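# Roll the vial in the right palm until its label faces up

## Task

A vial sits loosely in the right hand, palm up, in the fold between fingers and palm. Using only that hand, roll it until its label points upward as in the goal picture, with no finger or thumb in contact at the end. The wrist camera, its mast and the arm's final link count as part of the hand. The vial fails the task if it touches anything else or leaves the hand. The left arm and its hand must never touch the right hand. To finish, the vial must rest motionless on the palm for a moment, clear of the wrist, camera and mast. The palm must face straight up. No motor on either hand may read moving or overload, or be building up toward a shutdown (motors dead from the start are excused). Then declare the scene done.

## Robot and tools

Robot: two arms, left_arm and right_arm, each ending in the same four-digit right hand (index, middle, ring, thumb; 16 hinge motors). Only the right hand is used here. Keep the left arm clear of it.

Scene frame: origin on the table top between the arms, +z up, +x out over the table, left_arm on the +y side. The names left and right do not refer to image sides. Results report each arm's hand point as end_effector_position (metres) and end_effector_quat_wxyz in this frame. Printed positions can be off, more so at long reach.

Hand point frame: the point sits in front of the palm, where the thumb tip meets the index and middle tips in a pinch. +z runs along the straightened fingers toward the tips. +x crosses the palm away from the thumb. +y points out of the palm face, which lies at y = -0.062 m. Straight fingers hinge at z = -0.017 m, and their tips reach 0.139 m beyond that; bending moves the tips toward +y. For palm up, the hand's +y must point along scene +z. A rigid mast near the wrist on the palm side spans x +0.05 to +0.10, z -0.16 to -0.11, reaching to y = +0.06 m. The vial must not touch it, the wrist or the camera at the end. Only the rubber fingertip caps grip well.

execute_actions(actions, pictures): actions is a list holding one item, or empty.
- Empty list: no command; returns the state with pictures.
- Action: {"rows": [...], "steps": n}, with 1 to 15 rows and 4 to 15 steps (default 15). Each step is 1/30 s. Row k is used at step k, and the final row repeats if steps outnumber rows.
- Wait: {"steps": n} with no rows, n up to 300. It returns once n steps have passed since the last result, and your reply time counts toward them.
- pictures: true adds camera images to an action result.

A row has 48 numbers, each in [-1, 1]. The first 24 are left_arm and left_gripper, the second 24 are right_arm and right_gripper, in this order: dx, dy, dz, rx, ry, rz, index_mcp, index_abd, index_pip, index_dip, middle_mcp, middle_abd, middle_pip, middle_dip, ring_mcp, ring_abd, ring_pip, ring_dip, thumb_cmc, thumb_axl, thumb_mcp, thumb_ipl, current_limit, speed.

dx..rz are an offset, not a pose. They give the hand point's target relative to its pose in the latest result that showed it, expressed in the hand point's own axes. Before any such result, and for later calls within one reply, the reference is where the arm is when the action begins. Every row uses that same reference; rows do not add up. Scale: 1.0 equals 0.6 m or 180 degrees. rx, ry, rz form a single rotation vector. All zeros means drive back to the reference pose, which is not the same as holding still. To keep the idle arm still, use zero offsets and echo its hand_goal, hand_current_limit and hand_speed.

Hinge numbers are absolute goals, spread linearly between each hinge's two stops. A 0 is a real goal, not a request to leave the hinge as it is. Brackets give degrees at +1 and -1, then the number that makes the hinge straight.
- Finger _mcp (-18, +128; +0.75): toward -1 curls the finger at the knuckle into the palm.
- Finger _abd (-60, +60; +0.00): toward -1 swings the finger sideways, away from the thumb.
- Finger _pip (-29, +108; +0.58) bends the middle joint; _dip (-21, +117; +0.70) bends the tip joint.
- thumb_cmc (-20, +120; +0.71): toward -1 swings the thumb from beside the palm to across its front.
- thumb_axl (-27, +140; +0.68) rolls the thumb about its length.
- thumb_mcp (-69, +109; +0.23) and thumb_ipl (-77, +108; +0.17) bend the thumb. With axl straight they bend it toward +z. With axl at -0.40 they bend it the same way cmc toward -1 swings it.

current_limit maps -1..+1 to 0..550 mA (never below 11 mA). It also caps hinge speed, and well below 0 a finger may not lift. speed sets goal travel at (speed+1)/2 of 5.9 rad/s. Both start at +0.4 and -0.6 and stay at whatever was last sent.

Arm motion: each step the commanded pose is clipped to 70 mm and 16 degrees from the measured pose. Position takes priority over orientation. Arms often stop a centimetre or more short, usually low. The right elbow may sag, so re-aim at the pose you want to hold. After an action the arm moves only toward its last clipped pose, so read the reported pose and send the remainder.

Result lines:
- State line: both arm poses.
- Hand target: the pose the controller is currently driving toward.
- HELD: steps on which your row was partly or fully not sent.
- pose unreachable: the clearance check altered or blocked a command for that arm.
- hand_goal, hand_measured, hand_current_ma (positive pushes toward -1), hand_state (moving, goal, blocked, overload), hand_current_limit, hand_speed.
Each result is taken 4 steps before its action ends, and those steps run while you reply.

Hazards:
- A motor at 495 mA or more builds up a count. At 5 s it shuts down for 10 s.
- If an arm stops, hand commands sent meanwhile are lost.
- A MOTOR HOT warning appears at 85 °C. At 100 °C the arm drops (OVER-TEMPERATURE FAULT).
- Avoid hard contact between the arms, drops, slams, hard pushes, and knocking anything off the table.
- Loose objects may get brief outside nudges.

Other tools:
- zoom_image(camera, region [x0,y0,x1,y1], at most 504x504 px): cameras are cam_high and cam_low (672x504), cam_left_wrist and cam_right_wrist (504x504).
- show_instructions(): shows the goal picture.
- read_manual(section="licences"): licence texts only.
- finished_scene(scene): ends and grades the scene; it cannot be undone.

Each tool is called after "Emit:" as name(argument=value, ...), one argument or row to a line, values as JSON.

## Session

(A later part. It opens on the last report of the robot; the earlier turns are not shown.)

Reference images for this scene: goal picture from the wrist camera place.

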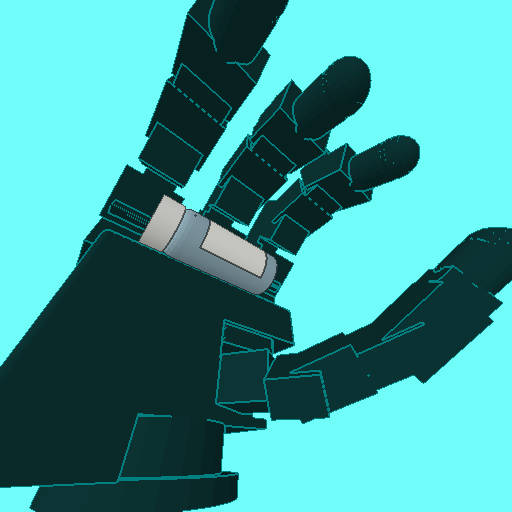

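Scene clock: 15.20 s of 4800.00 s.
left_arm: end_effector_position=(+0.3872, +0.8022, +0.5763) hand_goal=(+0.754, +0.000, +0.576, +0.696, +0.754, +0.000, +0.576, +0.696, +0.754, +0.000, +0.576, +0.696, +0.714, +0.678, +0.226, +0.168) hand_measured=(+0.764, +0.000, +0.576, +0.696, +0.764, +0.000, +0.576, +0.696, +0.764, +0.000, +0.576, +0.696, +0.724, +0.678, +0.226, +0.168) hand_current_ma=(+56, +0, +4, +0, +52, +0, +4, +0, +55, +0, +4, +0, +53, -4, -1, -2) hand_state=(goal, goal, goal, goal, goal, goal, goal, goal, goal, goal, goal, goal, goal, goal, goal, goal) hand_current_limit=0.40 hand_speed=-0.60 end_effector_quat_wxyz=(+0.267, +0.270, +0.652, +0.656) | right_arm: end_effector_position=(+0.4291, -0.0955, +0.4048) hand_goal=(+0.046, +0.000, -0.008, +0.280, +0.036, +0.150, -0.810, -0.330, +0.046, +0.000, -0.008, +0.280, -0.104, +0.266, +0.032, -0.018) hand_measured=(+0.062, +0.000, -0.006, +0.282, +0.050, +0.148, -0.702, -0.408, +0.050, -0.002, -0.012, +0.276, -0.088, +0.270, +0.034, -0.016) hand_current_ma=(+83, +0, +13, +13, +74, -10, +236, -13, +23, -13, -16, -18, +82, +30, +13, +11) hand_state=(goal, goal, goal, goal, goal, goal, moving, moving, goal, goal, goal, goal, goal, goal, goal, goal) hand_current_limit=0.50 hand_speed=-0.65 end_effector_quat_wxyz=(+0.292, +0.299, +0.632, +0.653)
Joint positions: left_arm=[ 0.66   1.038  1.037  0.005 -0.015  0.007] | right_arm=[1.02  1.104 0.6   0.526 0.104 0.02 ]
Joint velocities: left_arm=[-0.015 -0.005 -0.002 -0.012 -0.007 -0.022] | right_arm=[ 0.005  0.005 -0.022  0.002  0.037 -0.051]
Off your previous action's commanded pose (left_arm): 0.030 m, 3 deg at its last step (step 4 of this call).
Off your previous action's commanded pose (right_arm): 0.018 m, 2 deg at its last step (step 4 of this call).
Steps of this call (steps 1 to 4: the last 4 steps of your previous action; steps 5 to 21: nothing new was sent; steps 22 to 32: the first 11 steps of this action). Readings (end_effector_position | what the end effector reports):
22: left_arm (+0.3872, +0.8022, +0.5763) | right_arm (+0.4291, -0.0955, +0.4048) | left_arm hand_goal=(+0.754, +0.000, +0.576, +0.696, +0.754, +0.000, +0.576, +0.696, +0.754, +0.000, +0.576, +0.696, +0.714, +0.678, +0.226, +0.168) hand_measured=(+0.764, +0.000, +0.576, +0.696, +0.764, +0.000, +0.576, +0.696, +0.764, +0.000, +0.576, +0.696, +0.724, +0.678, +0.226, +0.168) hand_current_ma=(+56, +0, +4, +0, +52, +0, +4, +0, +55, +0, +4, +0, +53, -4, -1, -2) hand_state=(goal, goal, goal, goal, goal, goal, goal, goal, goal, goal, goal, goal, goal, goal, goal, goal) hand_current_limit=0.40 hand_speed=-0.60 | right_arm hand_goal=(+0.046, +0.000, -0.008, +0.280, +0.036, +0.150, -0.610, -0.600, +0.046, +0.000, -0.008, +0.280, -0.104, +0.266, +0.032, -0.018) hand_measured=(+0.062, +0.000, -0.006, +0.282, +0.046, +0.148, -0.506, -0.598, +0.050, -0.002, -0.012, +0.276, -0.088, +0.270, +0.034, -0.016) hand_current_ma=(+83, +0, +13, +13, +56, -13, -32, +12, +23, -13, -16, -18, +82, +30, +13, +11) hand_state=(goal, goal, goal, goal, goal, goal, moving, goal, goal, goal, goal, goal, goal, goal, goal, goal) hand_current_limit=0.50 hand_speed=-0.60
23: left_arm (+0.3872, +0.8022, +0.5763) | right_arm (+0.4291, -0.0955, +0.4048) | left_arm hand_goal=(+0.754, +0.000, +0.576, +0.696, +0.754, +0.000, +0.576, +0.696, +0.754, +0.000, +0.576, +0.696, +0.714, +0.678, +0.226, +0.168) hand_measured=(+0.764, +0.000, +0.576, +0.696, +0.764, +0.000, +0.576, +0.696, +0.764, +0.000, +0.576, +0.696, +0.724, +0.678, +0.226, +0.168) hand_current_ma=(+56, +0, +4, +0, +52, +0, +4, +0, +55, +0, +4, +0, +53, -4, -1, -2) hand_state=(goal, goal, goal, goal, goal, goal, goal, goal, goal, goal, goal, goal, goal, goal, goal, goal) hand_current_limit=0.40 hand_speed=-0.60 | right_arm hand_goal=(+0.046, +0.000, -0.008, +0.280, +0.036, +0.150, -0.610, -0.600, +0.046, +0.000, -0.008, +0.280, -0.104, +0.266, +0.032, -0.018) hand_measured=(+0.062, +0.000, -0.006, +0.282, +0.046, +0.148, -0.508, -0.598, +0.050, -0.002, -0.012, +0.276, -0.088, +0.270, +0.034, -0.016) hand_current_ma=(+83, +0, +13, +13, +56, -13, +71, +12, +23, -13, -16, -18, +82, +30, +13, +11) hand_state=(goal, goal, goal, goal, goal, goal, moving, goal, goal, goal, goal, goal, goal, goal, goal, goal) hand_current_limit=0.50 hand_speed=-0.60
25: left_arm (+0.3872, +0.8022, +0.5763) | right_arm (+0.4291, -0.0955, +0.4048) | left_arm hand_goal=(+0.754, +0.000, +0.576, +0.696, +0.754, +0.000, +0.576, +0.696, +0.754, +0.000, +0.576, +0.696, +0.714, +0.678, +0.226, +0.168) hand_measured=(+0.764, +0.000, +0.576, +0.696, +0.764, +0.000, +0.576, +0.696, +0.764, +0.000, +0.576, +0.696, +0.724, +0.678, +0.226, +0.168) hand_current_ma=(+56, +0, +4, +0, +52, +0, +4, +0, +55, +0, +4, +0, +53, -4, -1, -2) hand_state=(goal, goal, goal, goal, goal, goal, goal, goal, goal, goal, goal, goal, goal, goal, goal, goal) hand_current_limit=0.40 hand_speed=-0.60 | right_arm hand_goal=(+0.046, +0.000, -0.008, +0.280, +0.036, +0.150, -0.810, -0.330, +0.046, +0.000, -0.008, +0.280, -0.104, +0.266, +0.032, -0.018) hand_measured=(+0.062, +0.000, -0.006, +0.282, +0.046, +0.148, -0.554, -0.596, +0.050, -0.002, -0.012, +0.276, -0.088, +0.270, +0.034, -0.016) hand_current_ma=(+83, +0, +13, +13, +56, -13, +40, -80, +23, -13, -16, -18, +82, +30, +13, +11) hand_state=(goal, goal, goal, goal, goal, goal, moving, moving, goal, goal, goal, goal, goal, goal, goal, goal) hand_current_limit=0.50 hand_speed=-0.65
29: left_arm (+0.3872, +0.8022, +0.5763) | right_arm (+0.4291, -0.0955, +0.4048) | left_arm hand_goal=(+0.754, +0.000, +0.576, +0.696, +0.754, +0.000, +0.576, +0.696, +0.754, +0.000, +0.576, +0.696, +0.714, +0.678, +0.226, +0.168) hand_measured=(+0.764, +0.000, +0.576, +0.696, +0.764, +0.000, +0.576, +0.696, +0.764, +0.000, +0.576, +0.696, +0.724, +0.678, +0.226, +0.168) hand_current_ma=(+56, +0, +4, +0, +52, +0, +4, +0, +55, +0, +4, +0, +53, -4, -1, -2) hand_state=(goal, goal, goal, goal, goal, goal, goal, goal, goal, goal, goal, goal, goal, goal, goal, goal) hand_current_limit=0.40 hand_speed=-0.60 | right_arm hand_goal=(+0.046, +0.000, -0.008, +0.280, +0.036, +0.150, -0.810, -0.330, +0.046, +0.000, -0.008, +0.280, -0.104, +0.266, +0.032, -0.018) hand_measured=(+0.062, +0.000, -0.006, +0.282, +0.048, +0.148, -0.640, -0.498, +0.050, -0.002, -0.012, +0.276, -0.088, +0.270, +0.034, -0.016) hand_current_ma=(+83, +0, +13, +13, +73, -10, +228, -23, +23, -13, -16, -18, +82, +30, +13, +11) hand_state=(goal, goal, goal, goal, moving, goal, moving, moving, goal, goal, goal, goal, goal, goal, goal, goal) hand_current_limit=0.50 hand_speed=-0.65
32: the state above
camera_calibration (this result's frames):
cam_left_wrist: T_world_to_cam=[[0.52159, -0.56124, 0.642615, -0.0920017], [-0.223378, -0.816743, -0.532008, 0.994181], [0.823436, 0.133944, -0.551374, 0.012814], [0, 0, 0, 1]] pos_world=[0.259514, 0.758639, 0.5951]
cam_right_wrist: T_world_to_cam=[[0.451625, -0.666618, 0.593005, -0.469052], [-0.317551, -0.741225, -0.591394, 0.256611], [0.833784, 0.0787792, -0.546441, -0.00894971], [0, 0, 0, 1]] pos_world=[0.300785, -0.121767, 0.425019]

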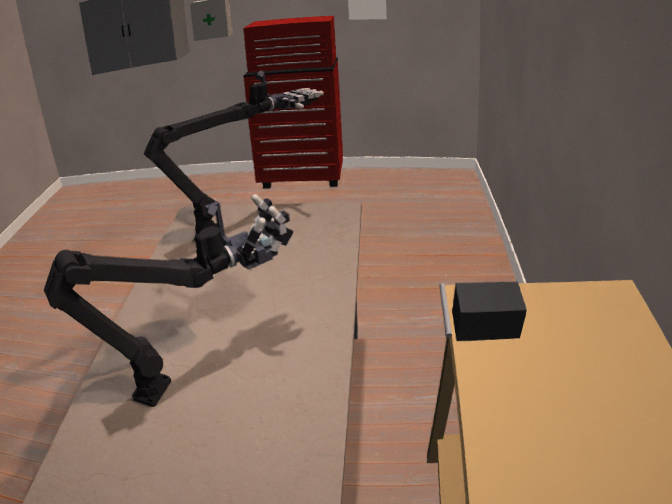

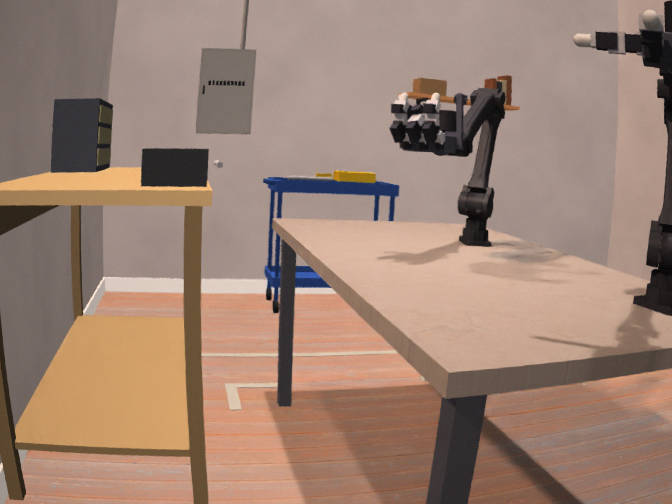

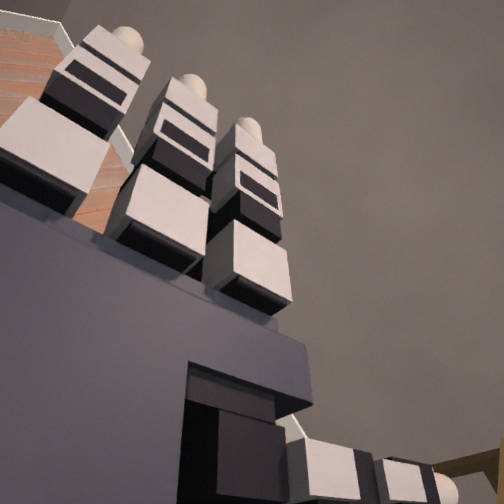

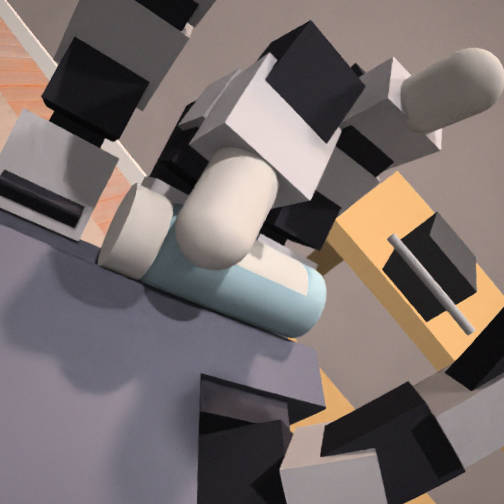

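Emit:
execute_actions(
  actions=[],
)

Emit:
zoom_image(
  camera="cam_right_wrist",
  region=[80, 150, 360, 360],
)

Scene clock: 15.43 s of 4800.00 s.
left_arm: end_effector_position=(+0.3872, +0.8022, +0.5763) hand_goal=(+0.754, +0.000, +0.576, +0.696, +0.754, +0.000, +0.576, +0.696, +0.754, +0.000, +0.576, +0.696, +0.714, +0.678, +0.226, +0.168) hand_measured=(+0.764, +0.000, +0.576, +0.696, +0.764, +0.000, +0.576, +0.696, +0.764, +0.000, +0.576, +0.696, +0.724, +0.678, +0.226, +0.168) hand_current_ma=(+56, +0, +4, +0, +52, +0, +4, +0, +55, +0, +4, +0, +53, -4, -1, -2) hand_state=(goal, goal, goal, goal, goal, goal, goal, goal, goal, goal, goal, goal, goal, goal, goal, goal) hand_current_limit=0.40 hand_speed=-0.60 end_effector_quat_wxyz=(+0.267, +0.270, +0.652, +0.656) | right_arm: end_effector_position=(+0.4291, -0.0955, +0.4048) hand_goal=(+0.046, +0.000, -0.008, +0.280, +0.036, +0.150, -0.810, -0.330, +0.046, +0.000, -0.008, +0.280, -0.104, +0.266, +0.032, -0.018) hand_measured=(+0.062, +0.000, -0.006, +0.282, +0.050, +0.148, -0.764, -0.324, +0.050, -0.002, -0.012, +0.276, -0.088, +0.270, +0.034, -0.016) hand_current_ma=(+83, +0, +13, +13, +74, -10, +232, +36, +23, -13, -16, -18, +82, +30, +13, +11) hand_state=(goal, goal, goal, goal, goal, goal, blocked, goal, goal, goal, goal, goal, goal, goal, goal, goal) hand_current_limit=0.50 hand_speed=-0.65 end_effector_quat_wxyz=(+0.292, +0.299, +0.632, +0.653)
Joint positions: left_arm=[ 0.66   1.038  1.037  0.005 -0.015  0.007] | right_arm=[1.02  1.104 0.6   0.526 0.104 0.02 ]
Joint velocities: left_arm=[-0.005 -0.015 -0.037  0.012  0.037  0.051] | right_arm=[-0.015 -0.015 -0.002 -0.007 -0.007 -0.051]
Hand target (left_arm): +0.381, +0.796, +0.605; +0.273, +0.263, +0.635, +0.673
Hand target (right_arm): +0.430, -0.095, +0.423; +0.297, +0.295, +0.620, +0.664
Off the commanded pose (left_arm): 0.030 m, 3 deg.
Off the commanded pose (right_arm): 0.018 m, 2 deg.
Kept back: nothing.
Steps of this call (steps 1 to 4: the last 4 steps of your previous action; steps 5 to 7: nothing new was sent). Readings (end_effector_position | what the end effector reports):
1: left_arm (+0.3872, +0.8022, +0.5763) | right_arm (+0.4291, -0.0955, +0.4048) | left_arm hand_goal=(+0.754, +0.000, +0.576, +0.696, +0.754, +0.000, +0.576, +0.696, +0.754, +0.000, +0.576, +0.696, +0.714, +0.678, +0.226, +0.168) hand_measured=(+0.764, +0.000, +0.576, +0.696, +0.764, +0.000, +0.576, +0.696, +0.764, +0.000, +0.576, +0.696, +0.724, +0.678, +0.226, +0.168) hand_current_ma=(+56, +0, +4, +0, +52, +0, +4, +0, +55, +0, +4, +0, +53, -4, -1, -2) hand_state=(goal, goal, goal, goal, goal, goal, goal, goal, goal, goal, goal, goal, goal, goal, goal, goal) hand_current_limit=0.40 hand_speed=-0.60 | right_arm hand_goal=(+0.046, +0.000, -0.008, +0.280, +0.036, +0.150, -0.810, -0.330, +0.046, +0.000, -0.008, +0.280, -0.104, +0.266, +0.032, -0.018) hand_measured=(+0.062, +0.000, -0.006, +0.282, +0.050, +0.148, -0.722, -0.380, +0.050, -0.002, -0.012, +0.276, -0.088, +0.270, +0.034, -0.016) hand_current_ma=(+83, +0, +13, +13, +74, -10, +233, -12, +23, -13, -16, -18, +82, +30, +13, +11) hand_state=(goal, goal, goal, goal, goal, goal, moving, moving, goal, goal, goal, goal, goal, goal, goal, goal) hand_current_limit=0.50 hand_speed=-0.65
2: left_arm (+0.3872, +0.8022, +0.5763) | right_arm (+0.4291, -0.0955, +0.4048) | left_arm hand_goal=(+0.754, +0.000, +0.576, +0.696, +0.754, +0.000, +0.576, +0.696, +0.754, +0.000, +0.576, +0.696, +0.714, +0.678, +0.226, +0.168) hand_measured=(+0.764, +0.000, +0.576, +0.696, +0.764, +0.000, +0.576, +0.696, +0.764, +0.000, +0.576, +0.696, +0.724, +0.678, +0.226, +0.168) hand_current_ma=(+56, +0, +4, +0, +52, +0, +4, +0, +55, +0, +4, +0, +53, -4, -1, -2) hand_state=(goal, goal, goal, goal, goal, goal, goal, goal, goal, goal, goal, goal, goal, goal, goal, goal) hand_current_limit=0.40 hand_speed=-0.60 | right_arm hand_goal=(+0.046, +0.000, -0.008, +0.280, +0.036, +0.150, -0.810, -0.330, +0.046, +0.000, -0.008, +0.280, -0.104, +0.266, +0.032, -0.018) hand_measured=(+0.062, +0.000, -0.006, +0.282, +0.050, +0.148, -0.744, -0.352, +0.050, -0.002, -0.012, +0.276, -0.088, +0.270, +0.034, -0.016) hand_current_ma=(+83, +0, +13, +13, +74, -10, +228, +28, +23, -13, -16, -18, +82, +30, +13, +11) hand_state=(goal, goal, goal, goal, goal, goal, moving, moving, goal, goal, goal, goal, goal, goal, goal, goal) hand_current_limit=0.50 hand_speed=-0.65
4: left_arm (+0.3872, +0.8022, +0.5763) | right_arm (+0.4291, -0.0955, +0.4048) | left_arm hand_goal=(+0.754, +0.000, +0.576, +0.696, +0.754, +0.000, +0.576, +0.696, +0.754, +0.000, +0.576, +0.696, +0.714, +0.678, +0.226, +0.168) hand_measured=(+0.764, +0.000, +0.576, +0.696, +0.764, +0.000, +0.576, +0.696, +0.764, +0.000, +0.576, +0.696, +0.724, +0.678, +0.226, +0.168) hand_current_ma=(+56, +0, +4, +0, +52, +0, +4, +0, +55, +0, +4, +0, +53, -4, -1, -2) hand_state=(goal, goal, goal, goal, goal, goal, goal, goal, goal, goal, goal, goal, goal, goal, goal, goal) hand_current_limit=0.40 hand_speed=-0.60 | right_arm hand_goal=(+0.046, +0.000, -0.008, +0.280, +0.036, +0.150, -0.810, -0.330, +0.046, +0.000, -0.008, +0.280, -0.104, +0.266, +0.032, -0.018) hand_measured=(+0.062, +0.000, -0.006, +0.282, +0.050, +0.148, -0.762, -0.326, +0.050, -0.002, -0.012, +0.276, -0.088, +0.270, +0.034, -0.016) hand_current_ma=(+83, +0, +13, +13, +74, -10, +227, +44, +23, -13, -16, -18, +82, +30, +13, +11) hand_state=(goal, goal, goal, goal, goal, goal, moving, moving, goal, goal, goal, goal, goal, goal, goal, goal) hand_current_limit=0.50 hand_speed=-0.65
7: the state above
camera_calibration (this result's frames):
cam_left_wrist: T_world_to_cam=[[0.52159, -0.56124, 0.642615, -0.0920017], [-0.223378, -0.816743, -0.532008, 0.994181], [0.823436, 0.133944, -0.551374, 0.012814], [0, 0, 0, 1]] pos_world=[0.259514, 0.758639, 0.5951]
cam_right_wrist: T_world_to_cam=[[0.451625, -0.666618, 0.593005, -0.469052], [-0.317551, -0.741225, -0.591394, 0.256611], [0.833784, 0.0787792, -0.546441, -0.00894971], [0, 0, 0, 1]] pos_world=[0.300785, -0.121767, 0.425019]

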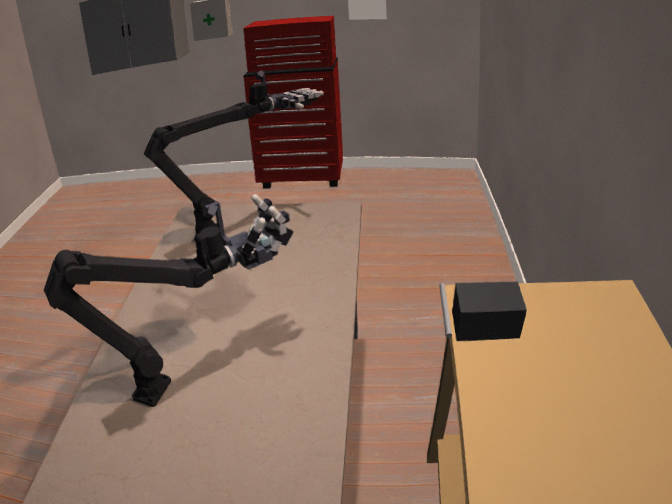

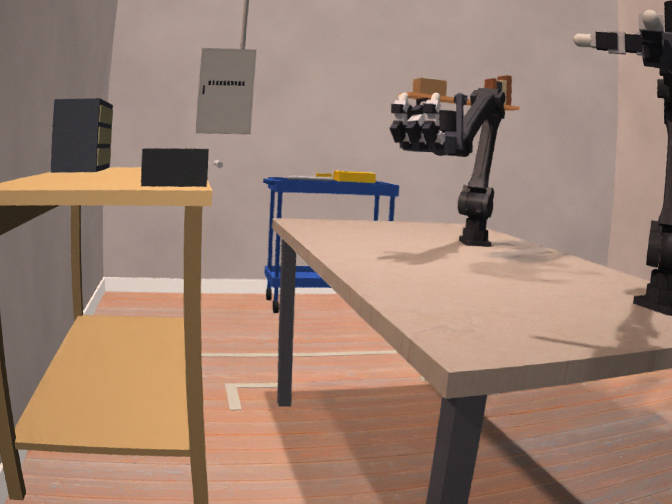

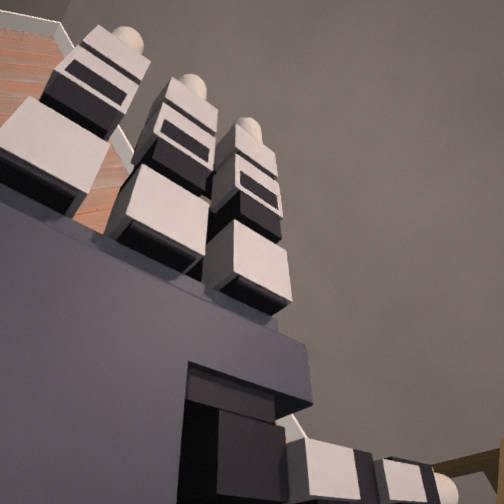

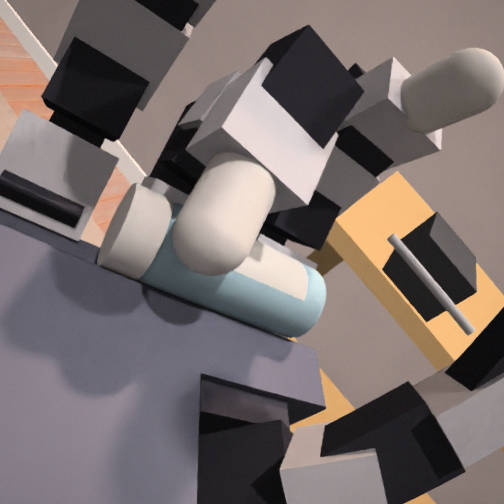

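Region (80, 150, 360, 360) of cam_right_wrist's 504x504 image, scaled by 1.800, with more detail than that image has; it fills the top 378 rows of this view, and the rest is white.

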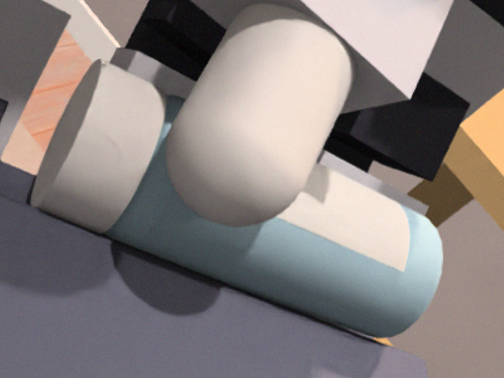

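Emit:
execute_actions(
  actions=[
    {"rows":[
[0,0.048,-0.012,-0.0165,0,0,0.754,0,0.576,0.696,0.754,0,0.576,0.696,0.754,0,0.576,0.696,0.714,0.678,0.226,0.168,0.4,-0.6,0.001,0.0303,0.004,-0.011,0,0,0.046,0,-0.008,0.28,0.035,0.15,-0.91,-0.20,0.046,0,-0.008,0.28,-0.104,0.266,0.032,-0.018,0.5,-0.65]
],"steps":11},
  ],
  pictures=true,
)

Emit:
zoom_image(
  camera="cam_right_wrist",
  region=[80, 150, 360, 360],
)

Scene clock: 15.97 s of 4800.00 s.
left_arm: end_effector_position=(+0.3872, +0.8022, +0.5763) hand_goal=(+0.754, +0.000, +0.576, +0.696, +0.754, +0.000, +0.576, +0.696, +0.754, +0.000, +0.576, +0.696, +0.714, +0.678, +0.226, +0.168) hand_measured=(+0.764, +0.000, +0.576, +0.696, +0.764, +0.000, +0.576, +0.696, +0.764, +0.000, +0.576, +0.696, +0.724, +0.678, +0.226, +0.168) hand_current_ma=(+56, +0, +4, +0, +52, +0, +4, +0, +55, +0, +4, +0, +53, -4, -1, -2) hand_state=(goal, goal, goal, goal, goal, goal, goal, goal, goal, goal, goal, goal, goal, goal, goal, goal) hand_current_limit=0.40 hand_speed=-0.60 end_effector_quat_wxyz=(+0.267, +0.270, +0.652, +0.656) | right_arm: end_effector_position=(+0.4291, -0.0955, +0.4048) hand_goal=(+0.046, +0.000, -0.008, +0.280, +0.036, +0.150, -0.910, -0.200, +0.046, +0.000, -0.008, +0.280, -0.104, +0.266, +0.032, -0.018) hand_measured=(+0.062, +0.000, -0.006, +0.282, +0.050, +0.148, -0.852, -0.204, +0.050, -0.002, -0.012, +0.276, -0.088, +0.270, +0.034, -0.016) hand_current_ma=(+83, +0, +13, +13, +78, -9, +247, +65, +23, -13, -16, -18, +82, +30, +13, +11) hand_state=(goal, goal, goal, goal, goal, goal, moving, moving, goal, goal, goal, goal, goal, goal, goal, goal) hand_current_limit=0.50 hand_speed=-0.65 end_effector_quat_wxyz=(+0.292, +0.299, +0.632, +0.653)
Joint positions: left_arm=[ 0.66   1.038  1.037  0.005 -0.015  0.007] | right_arm=[1.02  1.104 0.6   0.526 0.104 0.02 ]
Joint velocities: left_arm=[ 0.005  0.005  0.007 -0.007 -0.022 -0.007] | right_arm=[ 0.005 -0.005 -0.002  0.007  0.007 -0.007]
Steps of this call (steps 1 to 9: nothing new was sent; steps 10 to 16: the first 7 steps of this action). Readings (end_effector_position | what the end effector reports):
10: left_arm (+0.3872, +0.8022, +0.5763) | right_arm (+0.4291, -0.0955, +0.4048) | left_arm hand_goal=(+0.754, +0.000, +0.576, +0.696, +0.754, +0.000, +0.576, +0.696, +0.754, +0.000, +0.576, +0.696, +0.714, +0.678, +0.226, +0.168) hand_measured=(+0.764, +0.000, +0.576, +0.696, +0.764, +0.000, +0.576, +0.696, +0.764, +0.000, +0.576, +0.696, +0.724, +0.678, +0.226, +0.168) hand_current_ma=(+56, +0, +4, +0, +52, +0, +4, +0, +55, +0, +4, +0, +53, -4, -1, -2) hand_state=(goal, goal, goal, goal, goal, goal, goal, goal, goal, goal, goal, goal, goal, goal, goal, goal) hand_current_limit=0.40 hand_speed=-0.60 | right_arm hand_goal=(+0.046, +0.000, -0.008, +0.280, +0.036, +0.150, -0.910, -0.200, +0.046, +0.000, -0.008, +0.280, -0.104, +0.266, +0.032, -0.018) hand_measured=(+0.062, +0.000, -0.006, +0.282, +0.050, +0.148, -0.764, -0.322, +0.050, -0.002, -0.012, +0.276, -0.088, +0.270, +0.034, -0.016) hand_current_ma=(+83, +0, +13, +13, +74, -10, +232, +36, +23, -13, -16, -18, +82, +30, +13, +11) hand_state=(goal, goal, goal, goal, goal, goal, moving, moving, goal, goal, goal, goal, goal, goal, goal, goal) hand_current_limit=0.50 hand_speed=-0.65
11: left_arm (+0.3872, +0.8022, +0.5763) | right_arm (+0.4291, -0.0955, +0.4048) | left_arm hand_goal=(+0.754, +0.000, +0.576, +0.696, +0.754, +0.000, +0.576, +0.696, +0.754, +0.000, +0.576, +0.696, +0.714, +0.678, +0.226, +0.168) hand_measured=(+0.764, +0.000, +0.576, +0.696, +0.764, +0.000, +0.576, +0.696, +0.764, +0.000, +0.576, +0.696, +0.724, +0.678, +0.226, +0.168) hand_current_ma=(+56, +0, +4, +0, +52, +0, +4, +0, +55, +0, +4, +0, +53, -4, -1, -2) hand_state=(goal, goal, goal, goal, goal, goal, goal, goal, goal, goal, goal, goal, goal, goal, goal, goal) hand_current_limit=0.40 hand_speed=-0.60 | right_arm hand_goal=(+0.046, +0.000, -0.008, +0.280, +0.036, +0.150, -0.910, -0.200, +0.046, +0.000, -0.008, +0.280, -0.104, +0.266, +0.032, -0.018) hand_measured=(+0.062, +0.000, -0.006, +0.282, +0.050, +0.148, -0.766, -0.320, +0.050, -0.002, -0.012, +0.276, -0.088, +0.270, +0.034, -0.016) hand_current_ma=(+83, +0, +13, +13, +78, -9, +312, -34, +23, -13, -16, -18, +82, +30, +13, +11) hand_state=(goal, goal, goal, goal, goal, goal, moving, moving, goal, goal, goal, goal, goal, goal, goal, goal) hand_current_limit=0.50 hand_speed=-0.65
13: left_arm (+0.3872, +0.8022, +0.5763) | right_arm (+0.4291, -0.0955, +0.4048) | left_arm hand_goal=(+0.754, +0.000, +0.576, +0.696, +0.754, +0.000, +0.576, +0.696, +0.754, +0.000, +0.576, +0.696, +0.714, +0.678, +0.226, +0.168) hand_measured=(+0.764, +0.000, +0.576, +0.696, +0.764, +0.000, +0.576, +0.696, +0.764, +0.000, +0.576, +0.696, +0.724, +0.678, +0.226, +0.168) hand_current_ma=(+56, +0, +4, +0, +52, +0, +4, +0, +55, +0, +4, +0, +53, -4, -1, -2) hand_state=(goal, goal, goal, goal, goal, goal, goal, goal, goal, goal, goal, goal, goal, goal, goal, goal) hand_current_limit=0.40 hand_speed=-0.60 | right_arm hand_goal=(+0.046, +0.000, -0.008, +0.280, +0.036, +0.150, -0.910, -0.200, +0.046, +0.000, -0.008, +0.280, -0.104, +0.266, +0.032, -0.018) hand_measured=(+0.062, +0.000, -0.006, +0.282, +0.050, +0.148, -0.798, -0.278, +0.050, -0.002, -0.012, +0.276, -0.088, +0.270, +0.034, -0.016) hand_current_ma=(+83, +0, +13, +13, +78, -9, +233, -12, +23, -13, -16, -18, +82, +30, +13, +11) hand_state=(goal, goal, goal, goal, goal, goal, moving, moving, goal, goal, goal, goal, goal, goal, goal, goal) hand_current_limit=0.50 hand_speed=-0.65
16: the state above
camera_calibration (this result's frames):
cam_left_wrist: T_world_to_cam=[[0.52159, -0.56124, 0.642615, -0.0920017], [-0.223378, -0.816743, -0.532008, 0.994181], [0.823436, 0.133944, -0.551374, 0.012814], [0, 0, 0, 1]] pos_world=[0.259514, 0.758639, 0.5951]
cam_right_wrist: T_world_to_cam=[[0.451625, -0.666618, 0.593005, -0.469052], [-0.317551, -0.741225, -0.591394, 0.256611], [0.833784, 0.0787792, -0.546441, -0.00894971], [0, 0, 0, 1]] pos_world=[0.300785, -0.121767, 0.425019]

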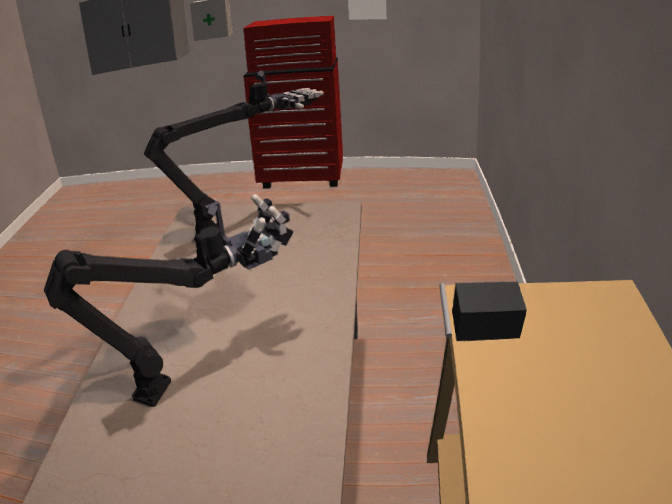

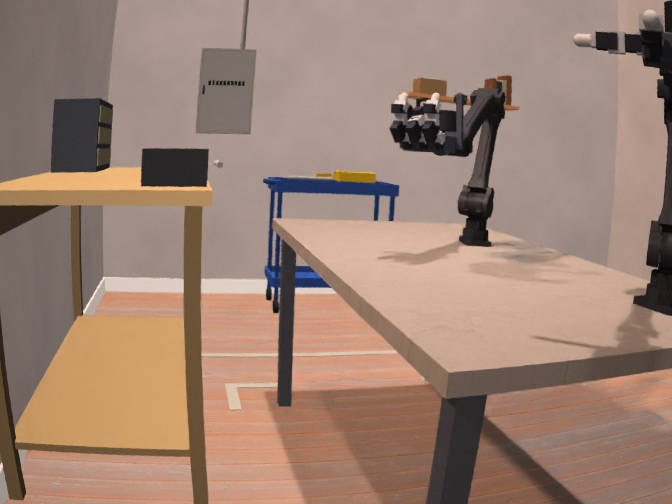

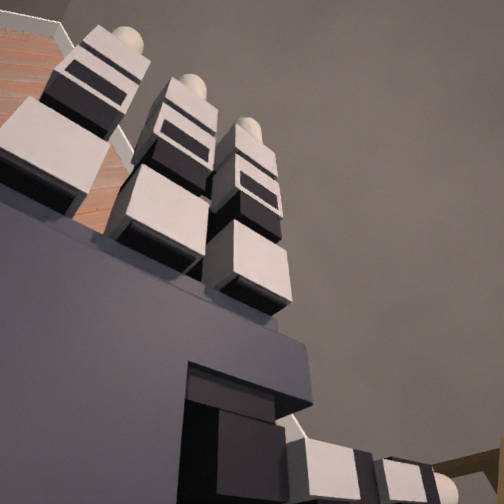

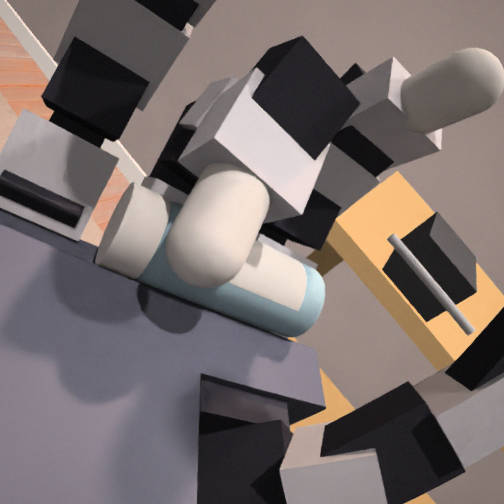

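Region (80, 150, 360, 360) of cam_right_wrist's 504x504 image, scaled by 1.800, with more detail than that image has; it fills the top 378 rows of this view, and the rest is white.

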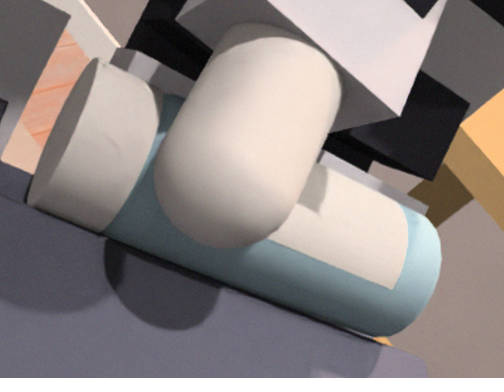

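Emit:
execute_actions(
  actions=[
    {"rows":[
[0,0.048,-0.012,-0.0165,0,0,0.754,0,0.576,0.696,0.754,0,0.576,0.696,0.754,0,0.576,0.696,0.714,0.678,0.226,0.168,0.4,-0.6,0.001,0.0303,0.004,-0.011,0,0,0.046,0,-0.008,0.28,0.035,0.15,-0.008,-0.20,0.046,0,-0.008,0.28,-0.104,0.266,0.032,-0.018,0.75,-0.25],
[0,0.048,-0.012,-0.0165,0,0,0.754,0,0.576,0.696,0.754,0,0.576,0.696,0.754,0,0.576,0.696,0.714,0.678,0.226,0.168,0.4,-0.6,0.001,0.0303,0.004,-0.011,0,0,0.046,0,-0.008,0.28,0.035,0.15,-0.008,-0.20,0.046,0,-0.008,0.28,-0.104,0.266,0.032,-0.018,0.75,-0.25],
[0,0.048,-0.012,-0.0165,0,0,0.754,0,0.576,0.696,0.754,0,0.576,0.696,0.754,0,0.576,0.696,0.714,0.678,0.226,0.168,0.4,-0.6,0.001,0.0303,0.004,-0.011,0,0,0.046,0,-0.008,0.28,0.035,0.15,-0.008,-0.20,0.046,0,-0.008,0.28,-0.104,0.266,0.032,-0.018,0.75,-0.25],
[0,0.048,-0.012,-0.0165,0,0,0.754,0,0.576,0.696,0.754,0,0.576,0.696,0.754,0,0.576,0.696,0.714,0.678,0.226,0.168,0.4,-0.6,0.001,0.0303,0.004,-0.011,0,0,0.046,0,-0.008,0.28,0.046,0,-0.008,0.28,0.046,0,-0.008,0.28,-0.104,0.266,0.032,-0.018,0.75,-0.25]
],"steps":15},
  ],
)

Emit:
execute_actions(
  actions=[
    {"steps":22},
  ],
  pictures=true,
)

Emit:
zoom_image(
  camera="cam_right_wrist",
  region=[80, 150, 360, 360],
)

Scene clock: 16.77 s of 4800.00 s.
left_arm: end_effector_position=(+0.3872, +0.8022, +0.5763) hand_goal=(+0.754, +0.000, +0.576, +0.696, +0.754, +0.000, +0.576, +0.696, +0.754, +0.000, +0.576, +0.696, +0.714, +0.678, +0.226, +0.168) hand_measured=(+0.764, +0.000, +0.576, +0.696, +0.764, +0.000, +0.576, +0.696, +0.764, +0.000, +0.576, +0.696, +0.724, +0.678, +0.226, +0.168) hand_current_ma=(+56, +0, +4, +0, +52, +0, +4, +0, +55, +0, +4, +0, +53, -4, -1, -2) hand_state=(goal, goal, goal, goal, goal, goal, goal, goal, goal, goal, goal, goal, goal, goal, goal, goal) hand_current_limit=0.40 hand_speed=-0.60 end_effector_quat_wxyz=(+0.267, +0.270, +0.652, +0.656) | right_arm: end_effector_position=(+0.4291, -0.0955, +0.4048) hand_goal=(+0.046, +0.000, -0.008, +0.280, +0.046, +0.000, -0.008, +0.280, +0.046, +0.000, -0.008, +0.280, -0.104, +0.266, +0.032, -0.018) hand_measured=(+0.062, +0.000, -0.006, +0.282, +0.048, +0.004, -0.494, +0.064, +0.050, -0.002, -0.012, +0.276, -0.088, +0.270, +0.034, -0.016) hand_current_ma=(+83, +0, +13, +13, +14, +14, -89, -87, +23, -13, -16, -17, +82, +30, +13, +11) hand_state=(goal, goal, goal, goal, goal, moving, moving, moving, goal, goal, goal, goal, goal, goal, goal, goal) hand_current_limit=0.75 hand_speed=-0.25 end_effector_quat_wxyz=(+0.292, +0.299, +0.632, +0.653)
Joint positions: left_arm=[ 0.66   1.038  1.037  0.005 -0.015  0.007] | right_arm=[1.02  1.104 0.6   0.526 0.104 0.02 ]
Joint velocities: left_arm=[-0.005  0.005 -0.007 -0.007  0.037  0.022] | right_arm=[-0.005 -0.005  0.002 -0.012 -0.022  0.037]
Off your previous action's commanded pose (left_arm): 0.030 m, 3 deg at its last step (step 4 of this call).
Off your previous action's commanded pose (right_arm): 0.018 m, 2 deg at its last step (step 4 of this call).
Steps of this call (steps 1 to 4: the last 4 steps of your previous action; steps 5 to 13: nothing new was sent; steps 14 to 24: the first 11 steps of this action). Readings (end_effector_position | what the end effector reports):
14: left_arm (+0.3872, +0.8022, +0.5763) | right_arm (+0.4291, -0.0955, +0.4048) | left_arm hand_goal=(+0.754, +0.000, +0.576, +0.696, +0.754, +0.000, +0.576, +0.696, +0.754, +0.000, +0.576, +0.696, +0.714, +0.678, +0.226, +0.168) hand_measured=(+0.764, +0.000, +0.576, +0.696, +0.764, +0.000, +0.576, +0.696, +0.764, +0.000, +0.576, +0.696, +0.724, +0.678, +0.226, +0.168) hand_current_ma=(+56, +0, +4, +0, +52, +0, +4, +0, +55, +0, +4, +0, +53, -4, -1, -2) hand_state=(goal, goal, goal, goal, goal, goal, goal, goal, goal, goal, goal, goal, goal, goal, goal, goal) hand_current_limit=0.40 hand_speed=-0.60 | right_arm hand_goal=(+0.046, +0.000, -0.008, +0.280, +0.036, +0.150, -0.008, -0.200, +0.046, +0.000, -0.008, +0.280, -0.104, +0.266, +0.032, -0.018) hand_measured=(+0.062, +0.000, -0.006, +0.282, +0.050, +0.148, -0.860, -0.192, +0.050, -0.002, -0.012, +0.276, -0.088, +0.270, +0.034, -0.016) hand_current_ma=(+83, +0, +13, +13, +78, -9, +260, +38, +23, -13, -16, -18, +82, +30, +13, +11) hand_state=(goal, goal, goal, goal, goal, goal, moving, goal, goal, goal, goal, goal, goal, goal, goal, goal) hand_current_limit=0.75 hand_speed=-0.25
15: left_arm (+0.3872, +0.8022, +0.5763) | right_arm (+0.4291, -0.0955, +0.4048) | left_arm hand_goal=(+0.754, +0.000, +0.576, +0.696, +0.754, +0.000, +0.576, +0.696, +0.754, +0.000, +0.576, +0.696, +0.714, +0.678, +0.226, +0.168) hand_measured=(+0.764, +0.000, +0.576, +0.696, +0.764, +0.000, +0.576, +0.696, +0.764, +0.000, +0.576, +0.696, +0.724, +0.678, +0.226, +0.168) hand_current_ma=(+56, +0, +4, +0, +52, +0, +4, +0, +55, +0, +4, +0, +53, -4, -1, -2) hand_state=(goal, goal, goal, goal, goal, goal, goal, goal, goal, goal, goal, goal, goal, goal, goal, goal) hand_current_limit=0.40 hand_speed=-0.60 | right_arm hand_goal=(+0.046, +0.000, -0.008, +0.280, +0.036, +0.150, -0.008, -0.200, +0.046, +0.000, -0.008, +0.280, -0.104, +0.266, +0.032, -0.018) hand_measured=(+0.062, +0.000, -0.006, +0.282, +0.050, +0.148, -0.858, -0.192, +0.050, -0.002, -0.012, +0.276, -0.088, +0.270, +0.034, -0.016) hand_current_ma=(+83, +0, +13, +13, +78, -9, +3, +38, +23, -13, -16, -18, +82, +30, +13, +11) hand_state=(goal, goal, goal, goal, goal, goal, moving, goal, goal, goal, goal, goal, goal, goal, goal, goal) hand_current_limit=0.75 hand_speed=-0.25
17: left_arm (+0.3872, +0.8022, +0.5763) | right_arm (+0.4291, -0.0955, +0.4048) | left_arm hand_goal=(+0.754, +0.000, +0.576, +0.696, +0.754, +0.000, +0.576, +0.696, +0.754, +0.000, +0.576, +0.696, +0.714, +0.678, +0.226, +0.168) hand_measured=(+0.764, +0.000, +0.576, +0.696, +0.764, +0.000, +0.576, +0.696, +0.764, +0.000, +0.576, +0.696, +0.724, +0.678, +0.226, +0.168) hand_current_ma=(+56, +0, +4, +0, +52, +0, +4, +0, +55, +0, +4, +0, +53, -4, -1, -2) hand_state=(goal, goal, goal, goal, goal, goal, goal, goal, goal, goal, goal, goal, goal, goal, goal, goal) hand_current_limit=0.40 hand_speed=-0.60 | right_arm hand_goal=(+0.046, +0.000, -0.008, +0.280, +0.046, +0.000, -0.008, +0.280, +0.046, +0.000, -0.008, +0.280, -0.104, +0.266, +0.032, -0.018) hand_measured=(+0.062, +0.000, -0.006, +0.282, +0.048, +0.148, -0.806, -0.196, +0.050, -0.002, -0.012, +0.276, -0.088, +0.270, +0.034, -0.016) hand_current_ma=(+83, +0, +13, +13, +55, -9, -93, +12, +23, -13, -16, -17, +82, +30, +13, +11) hand_state=(goal, goal, goal, goal, moving, moving, moving, moving, goal, goal, goal, goal, goal, goal, goal, goal) hand_current_limit=0.75 hand_speed=-0.25
21: left_arm (+0.3872, +0.8022, +0.5763) | right_arm (+0.4291, -0.0955, +0.4048) | left_arm hand_goal=(+0.754, +0.000, +0.576, +0.696, +0.754, +0.000, +0.576, +0.696, +0.754, +0.000, +0.576, +0.696, +0.714, +0.678, +0.226, +0.168) hand_measured=(+0.764, +0.000, +0.576, +0.696, +0.764, +0.000, +0.576, +0.696, +0.764, +0.000, +0.576, +0.696, +0.724, +0.678, +0.226, +0.168) hand_current_ma=(+56, +0, +4, +0, +52, +0, +4, +0, +55, +0, +4, +0, +53, -4, -1, -2) hand_state=(goal, goal, goal, goal, goal, goal, goal, goal, goal, goal, goal, goal, goal, goal, goal, goal) hand_current_limit=0.40 hand_speed=-0.60 | right_arm hand_goal=(+0.046, +0.000, -0.008, +0.280, +0.046, +0.000, -0.008, +0.280, +0.046, +0.000, -0.008, +0.280, -0.104, +0.266, +0.032, -0.018) hand_measured=(+0.062, +0.000, -0.006, +0.282, +0.048, +0.022, -0.630, -0.074, +0.050, -0.002, -0.012, +0.276, -0.088, +0.270, +0.034, -0.016) hand_current_ma=(+83, +0, +13, +13, +14, -22, -93, -81, +23, -13, -16, -17, +82, +30, +13, +11) hand_state=(goal, goal, goal, goal, goal, moving, moving, moving, goal, goal, goal, goal, goal, goal, goal, goal) hand_current_limit=0.75 hand_speed=-0.25
24: the state above

Scene clock: 17.50 s of 4800.00 s.
left_arm: end_effector_position=(+0.3872, +0.8022, +0.5763) hand_goal=(+0.754, +0.000, +0.576, +0.696, +0.754, +0.000, +0.576, +0.696, +0.754, +0.000, +0.576, +0.696, +0.714, +0.678, +0.226, +0.168) hand_measured=(+0.764, +0.000, +0.576, +0.696, +0.764, +0.000, +0.576, +0.696, +0.764, +0.000, +0.576, +0.696, +0.724, +0.678, +0.226, +0.168) hand_current_ma=(+56, +0, +4, +0, +52, +0, +4, +0, +55, +0, +4, +0, +53, -4, -1, -2) hand_state=(goal, goal, goal, goal, goal, goal, goal, goal, goal, goal, goal, goal, goal, goal, goal, goal) hand_current_limit=0.40 hand_speed=-0.60 end_effector_quat_wxyz=(+0.267, +0.270, +0.652, +0.656) | right_arm: end_effector_position=(+0.4291, -0.0955, +0.4048) hand_goal=(+0.046, +0.000, -0.008, +0.280, +0.046, +0.000, -0.008, +0.280, +0.046, +0.000, -0.008, +0.280, -0.104, +0.266, +0.032, -0.018) hand_measured=(+0.062, +0.000, -0.006, +0.282, +0.050, +0.004, -0.010, +0.276, +0.050, -0.002, -0.012, +0.276, -0.088, +0.270, +0.034, -0.016) hand_current_ma=(+83, +0, +13, +13, +22, +15, -15, -18, +23, -13, -16, -17, +82, +30, +13, +11) hand_state=(goal, goal, goal, goal, goal, goal, goal, goal, goal, goal, goal, goal, goal, goal, goal, goal) hand_current_limit=0.75 hand_speed=-0.25 end_effector_quat_wxyz=(+0.292, +0.299, +0.632, +0.653)
Joint positions: left_arm=[ 0.66   1.038  1.037  0.005 -0.015  0.007] | right_arm=[1.02  1.104 0.6   0.526 0.104 0.02 ]
Joint velocities: left_arm=[-0.005 -0.005 -0.007 -0.012 -0.007 -0.007] | right_arm=[ 0.005 -0.015  0.002 -0.012 -0.007  0.022]
Hand target (left_arm): +0.381, +0.796, +0.605; +0.273, +0.263, +0.635, +0.673
Hand target (right_arm): +0.430, -0.095, +0.423; +0.297, +0.295, +0.620, +0.664
Off the commanded pose (left_arm): 0.030 m, 3 deg.
Off the commanded pose (right_arm): 0.018 m, 2 deg.
Kept back: nothing.
Steps of this call (steps 1 to 4: the last 4 steps of your previous action; steps 5 to 22: nothing new was sent). Readings (end_effector_position | what the end effector reports):
1: left_arm (+0.3872, +0.8022, +0.5763) | right_arm (+0.4291, -0.0955, +0.4048) | left_arm hand_goal=(+0.754, +0.000, +0.576, +0.696, +0.754, +0.000, +0.576, +0.696, +0.754, +0.000, +0.576, +0.696, +0.714, +0.678, +0.226, +0.168) hand_measured=(+0.764, +0.000, +0.576, +0.696, +0.764, +0.000, +0.576, +0.696, +0.764, +0.000, +0.576, +0.696, +0.724, +0.678, +0.226, +0.168) hand_current_ma=(+56, +0, +4, +0, +52, +0, +4, +0, +55, +0, +4, +0, +53, -4, -1, -2) hand_state=(goal, goal, goal, goal, goal, goal, goal, goal, goal, goal, goal, goal, goal, goal, goal, goal) hand_current_limit=0.40 hand_speed=-0.60 | right_arm hand_goal=(+0.046, +0.000, -0.008, +0.280, +0.046, +0.000, -0.008, +0.280, +0.046, +0.000, -0.008, +0.280, -0.104, +0.266, +0.032, -0.018) hand_measured=(+0.062, +0.000, -0.006, +0.282, +0.048, +0.004, -0.450, +0.110, +0.050, -0.002, -0.012, +0.276, -0.088, +0.270, +0.034, -0.016) hand_current_ma=(+83, +0, +13, +13, +14, +15, -88, -83, +23, -13, -16, -17, +82, +30, +13, +11) hand_state=(goal, goal, goal, goal, goal, goal, moving, moving, goal, goal, goal, goal, goal, goal, goal, goal) hand_current_limit=0.75 hand_speed=-0.25
2: left_arm (+0.3872, +0.8022, +0.5763) | right_arm (+0.4291, -0.0955, +0.4048) | left_arm hand_goal=(+0.754, +0.000, +0.576, +0.696, +0.754, +0.000, +0.576, +0.696, +0.754, +0.000, +0.576, +0.696, +0.714, +0.678, +0.226, +0.168) hand_measured=(+0.764, +0.000, +0.576, +0.696, +0.764, +0.000, +0.576, +0.696, +0.764, +0.000, +0.576, +0.696, +0.724, +0.678, +0.226, +0.168) hand_current_ma=(+56, +0, +4, +0, +52, +0, +4, +0, +55, +0, +4, +0, +53, -4, -1, -2) hand_state=(goal, goal, goal, goal, goal, goal, goal, goal, goal, goal, goal, goal, goal, goal, goal, goal) hand_current_limit=0.40 hand_speed=-0.60 | right_arm hand_goal=(+0.046, +0.000, -0.008, +0.280, +0.046, +0.000, -0.008, +0.280, +0.046, +0.000, -0.008, +0.280, -0.104, +0.266, +0.032, -0.018) hand_measured=(+0.062, +0.000, -0.006, +0.282, +0.048, +0.004, -0.404, +0.156, +0.050, -0.002, -0.012, +0.276, -0.088, +0.270, +0.034, -0.016) hand_current_ma=(+83, +0, +13, +13, +14, +15, -87, -86, +23, -13, -16, -17, +82, +30, +13, +11) hand_state=(goal, goal, goal, goal, goal, goal, moving, moving, goal, goal, goal, goal, goal, goal, goal, goal) hand_current_limit=0.75 hand_speed=-0.25
4: left_arm (+0.3872, +0.8022, +0.5763) | right_arm (+0.4291, -0.0955, +0.4048) | left_arm hand_goal=(+0.754, +0.000, +0.576, +0.696, +0.754, +0.000, +0.576, +0.696, +0.754, +0.000, +0.576, +0.696, +0.714, +0.678, +0.226, +0.168) hand_measured=(+0.764, +0.000, +0.576, +0.696, +0.764, +0.000, +0.576, +0.696, +0.764, +0.000, +0.576, +0.696, +0.724, +0.678, +0.226, +0.168) hand_current_ma=(+56, +0, +4, +0, +52, +0, +4, +0, +55, +0, +4, +0, +53, -4, -1, -2) hand_state=(goal, goal, goal, goal, goal, goal, goal, goal, goal, goal, goal, goal, goal, goal, goal, goal) hand_current_limit=0.40 hand_speed=-0.60 | right_arm hand_goal=(+0.046, +0.000, -0.008, +0.280, +0.046, +0.000, -0.008, +0.280, +0.046, +0.000, -0.008, +0.280, -0.104, +0.266, +0.032, -0.018) hand_measured=(+0.062, +0.000, -0.006, +0.282, +0.048, +0.004, -0.314, +0.246, +0.050, -0.002, -0.012, +0.276, -0.088, +0.270, +0.034, -0.016) hand_current_ma=(+83, +0, +13, +13, +14, +15, -82, +16, +23, -13, -16, -17, +82, +30, +13, +11) hand_state=(goal, goal, goal, goal, goal, goal, moving, moving, goal, goal, goal, goal, goal, goal, goal, goal) hand_current_limit=0.75 hand_speed=-0.25
8: left_arm (+0.3872, +0.8022, +0.5763) | right_arm (+0.4291, -0.0955, +0.4048) | left_arm hand_goal=(+0.754, +0.000, +0.576, +0.696, +0.754, +0.000, +0.576, +0.696, +0.754, +0.000, +0.576, +0.696, +0.714, +0.678, +0.226, +0.168) hand_measured=(+0.764, +0.000, +0.576, +0.696, +0.764, +0.000, +0.576, +0.696, +0.764, +0.000, +0.576, +0.696, +0.724, +0.678, +0.226, +0.168) hand_current_ma=(+56, +0, +4, +0, +52, +0, +4, +0, +55, +0, +4, +0, +53, -4, -1, -2) hand_state=(goal, goal, goal, goal, goal, goal, goal, goal, goal, goal, goal, goal, goal, goal, goal, goal) hand_current_limit=0.40 hand_speed=-0.60 | right_arm hand_goal=(+0.046, +0.000, -0.008, +0.280, +0.046, +0.000, -0.008, +0.280, +0.046, +0.000, -0.008, +0.280, -0.104, +0.266, +0.032, -0.018) hand_measured=(+0.062, +0.000, -0.006, +0.282, +0.050, +0.004, -0.128, +0.276, +0.050, -0.002, -0.012, +0.276, -0.088, +0.270, +0.034, -0.016) hand_current_ma=(+83, +0, +13, +13, +17, +15, -77, -19, +23, -13, -16, -17, +82, +30, +13, +11) hand_state=(goal, goal, goal, goal, goal, goal, moving, goal, goal, goal, goal, goal, goal, goal, goal, goal) hand_current_limit=0.75 hand_speed=-0.25
22: the state above
camera_calibration (this result's frames):
cam_left_wrist: T_world_to_cam=[[0.52159, -0.56124, 0.642615, -0.0920017], [-0.223378, -0.816743, -0.532008, 0.994181], [0.823436, 0.133944, -0.551374, 0.012814], [0, 0, 0, 1]] pos_world=[0.259514, 0.758639, 0.5951]
cam_right_wrist: T_world_to_cam=[[0.451625, -0.666618, 0.593005, -0.469052], [-0.317551, -0.741225, -0.591394, 0.256611], [0.833784, 0.0787792, -0.546441, -0.00894971], [0, 0, 0, 1]] pos_world=[0.300785, -0.121767, 0.425019]

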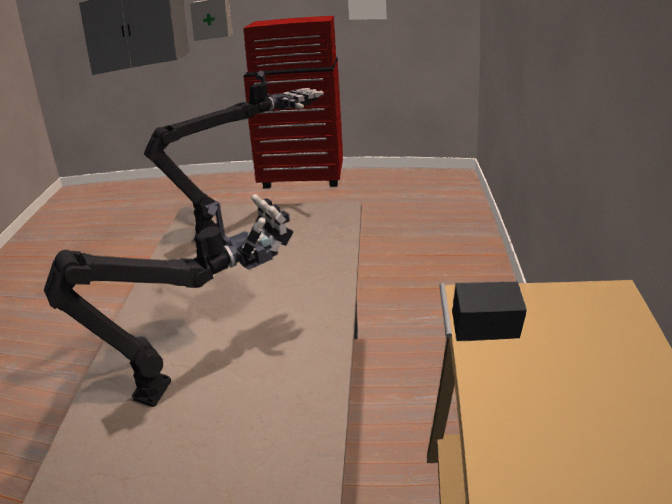

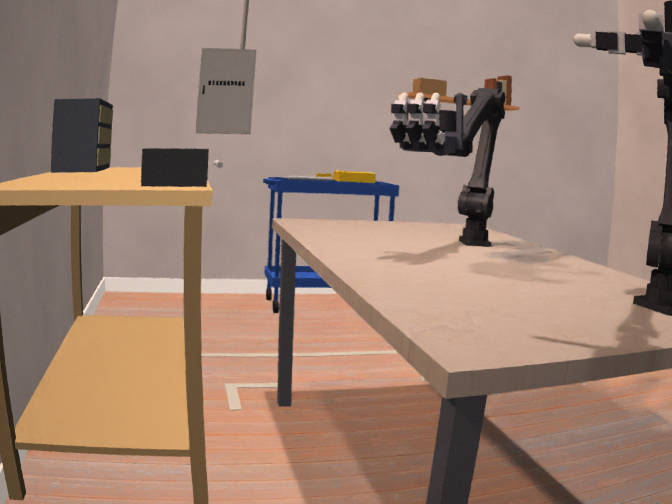

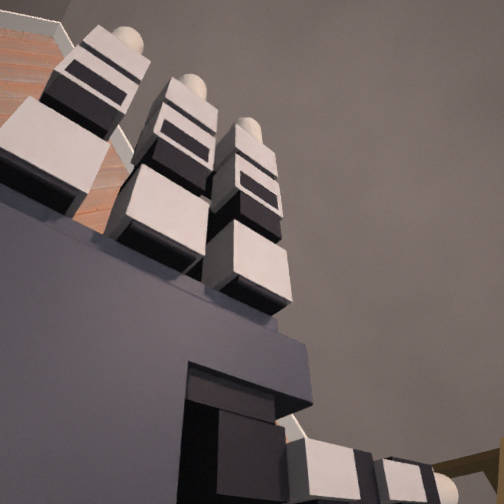

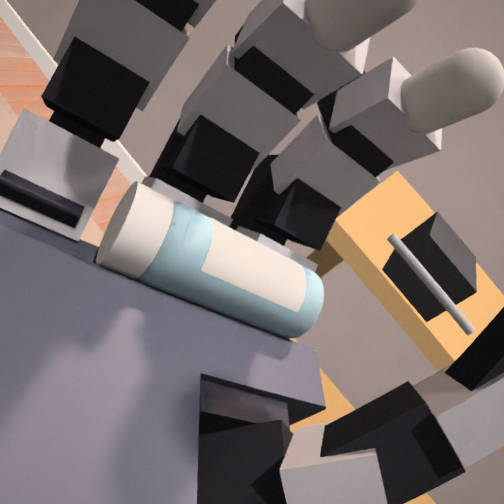

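Region (80, 150, 360, 360) of cam_right_wrist's 504x504 image, scaled by 1.800, with more detail than that image has; it fills the top 378 rows of this view, and the rest is white.

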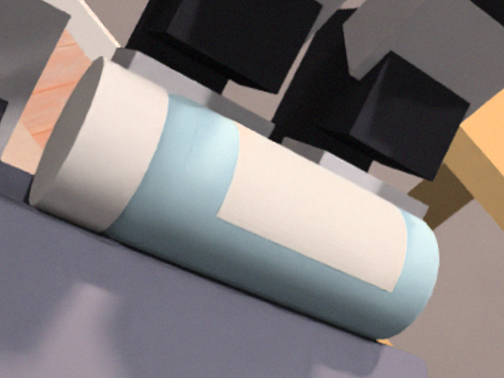

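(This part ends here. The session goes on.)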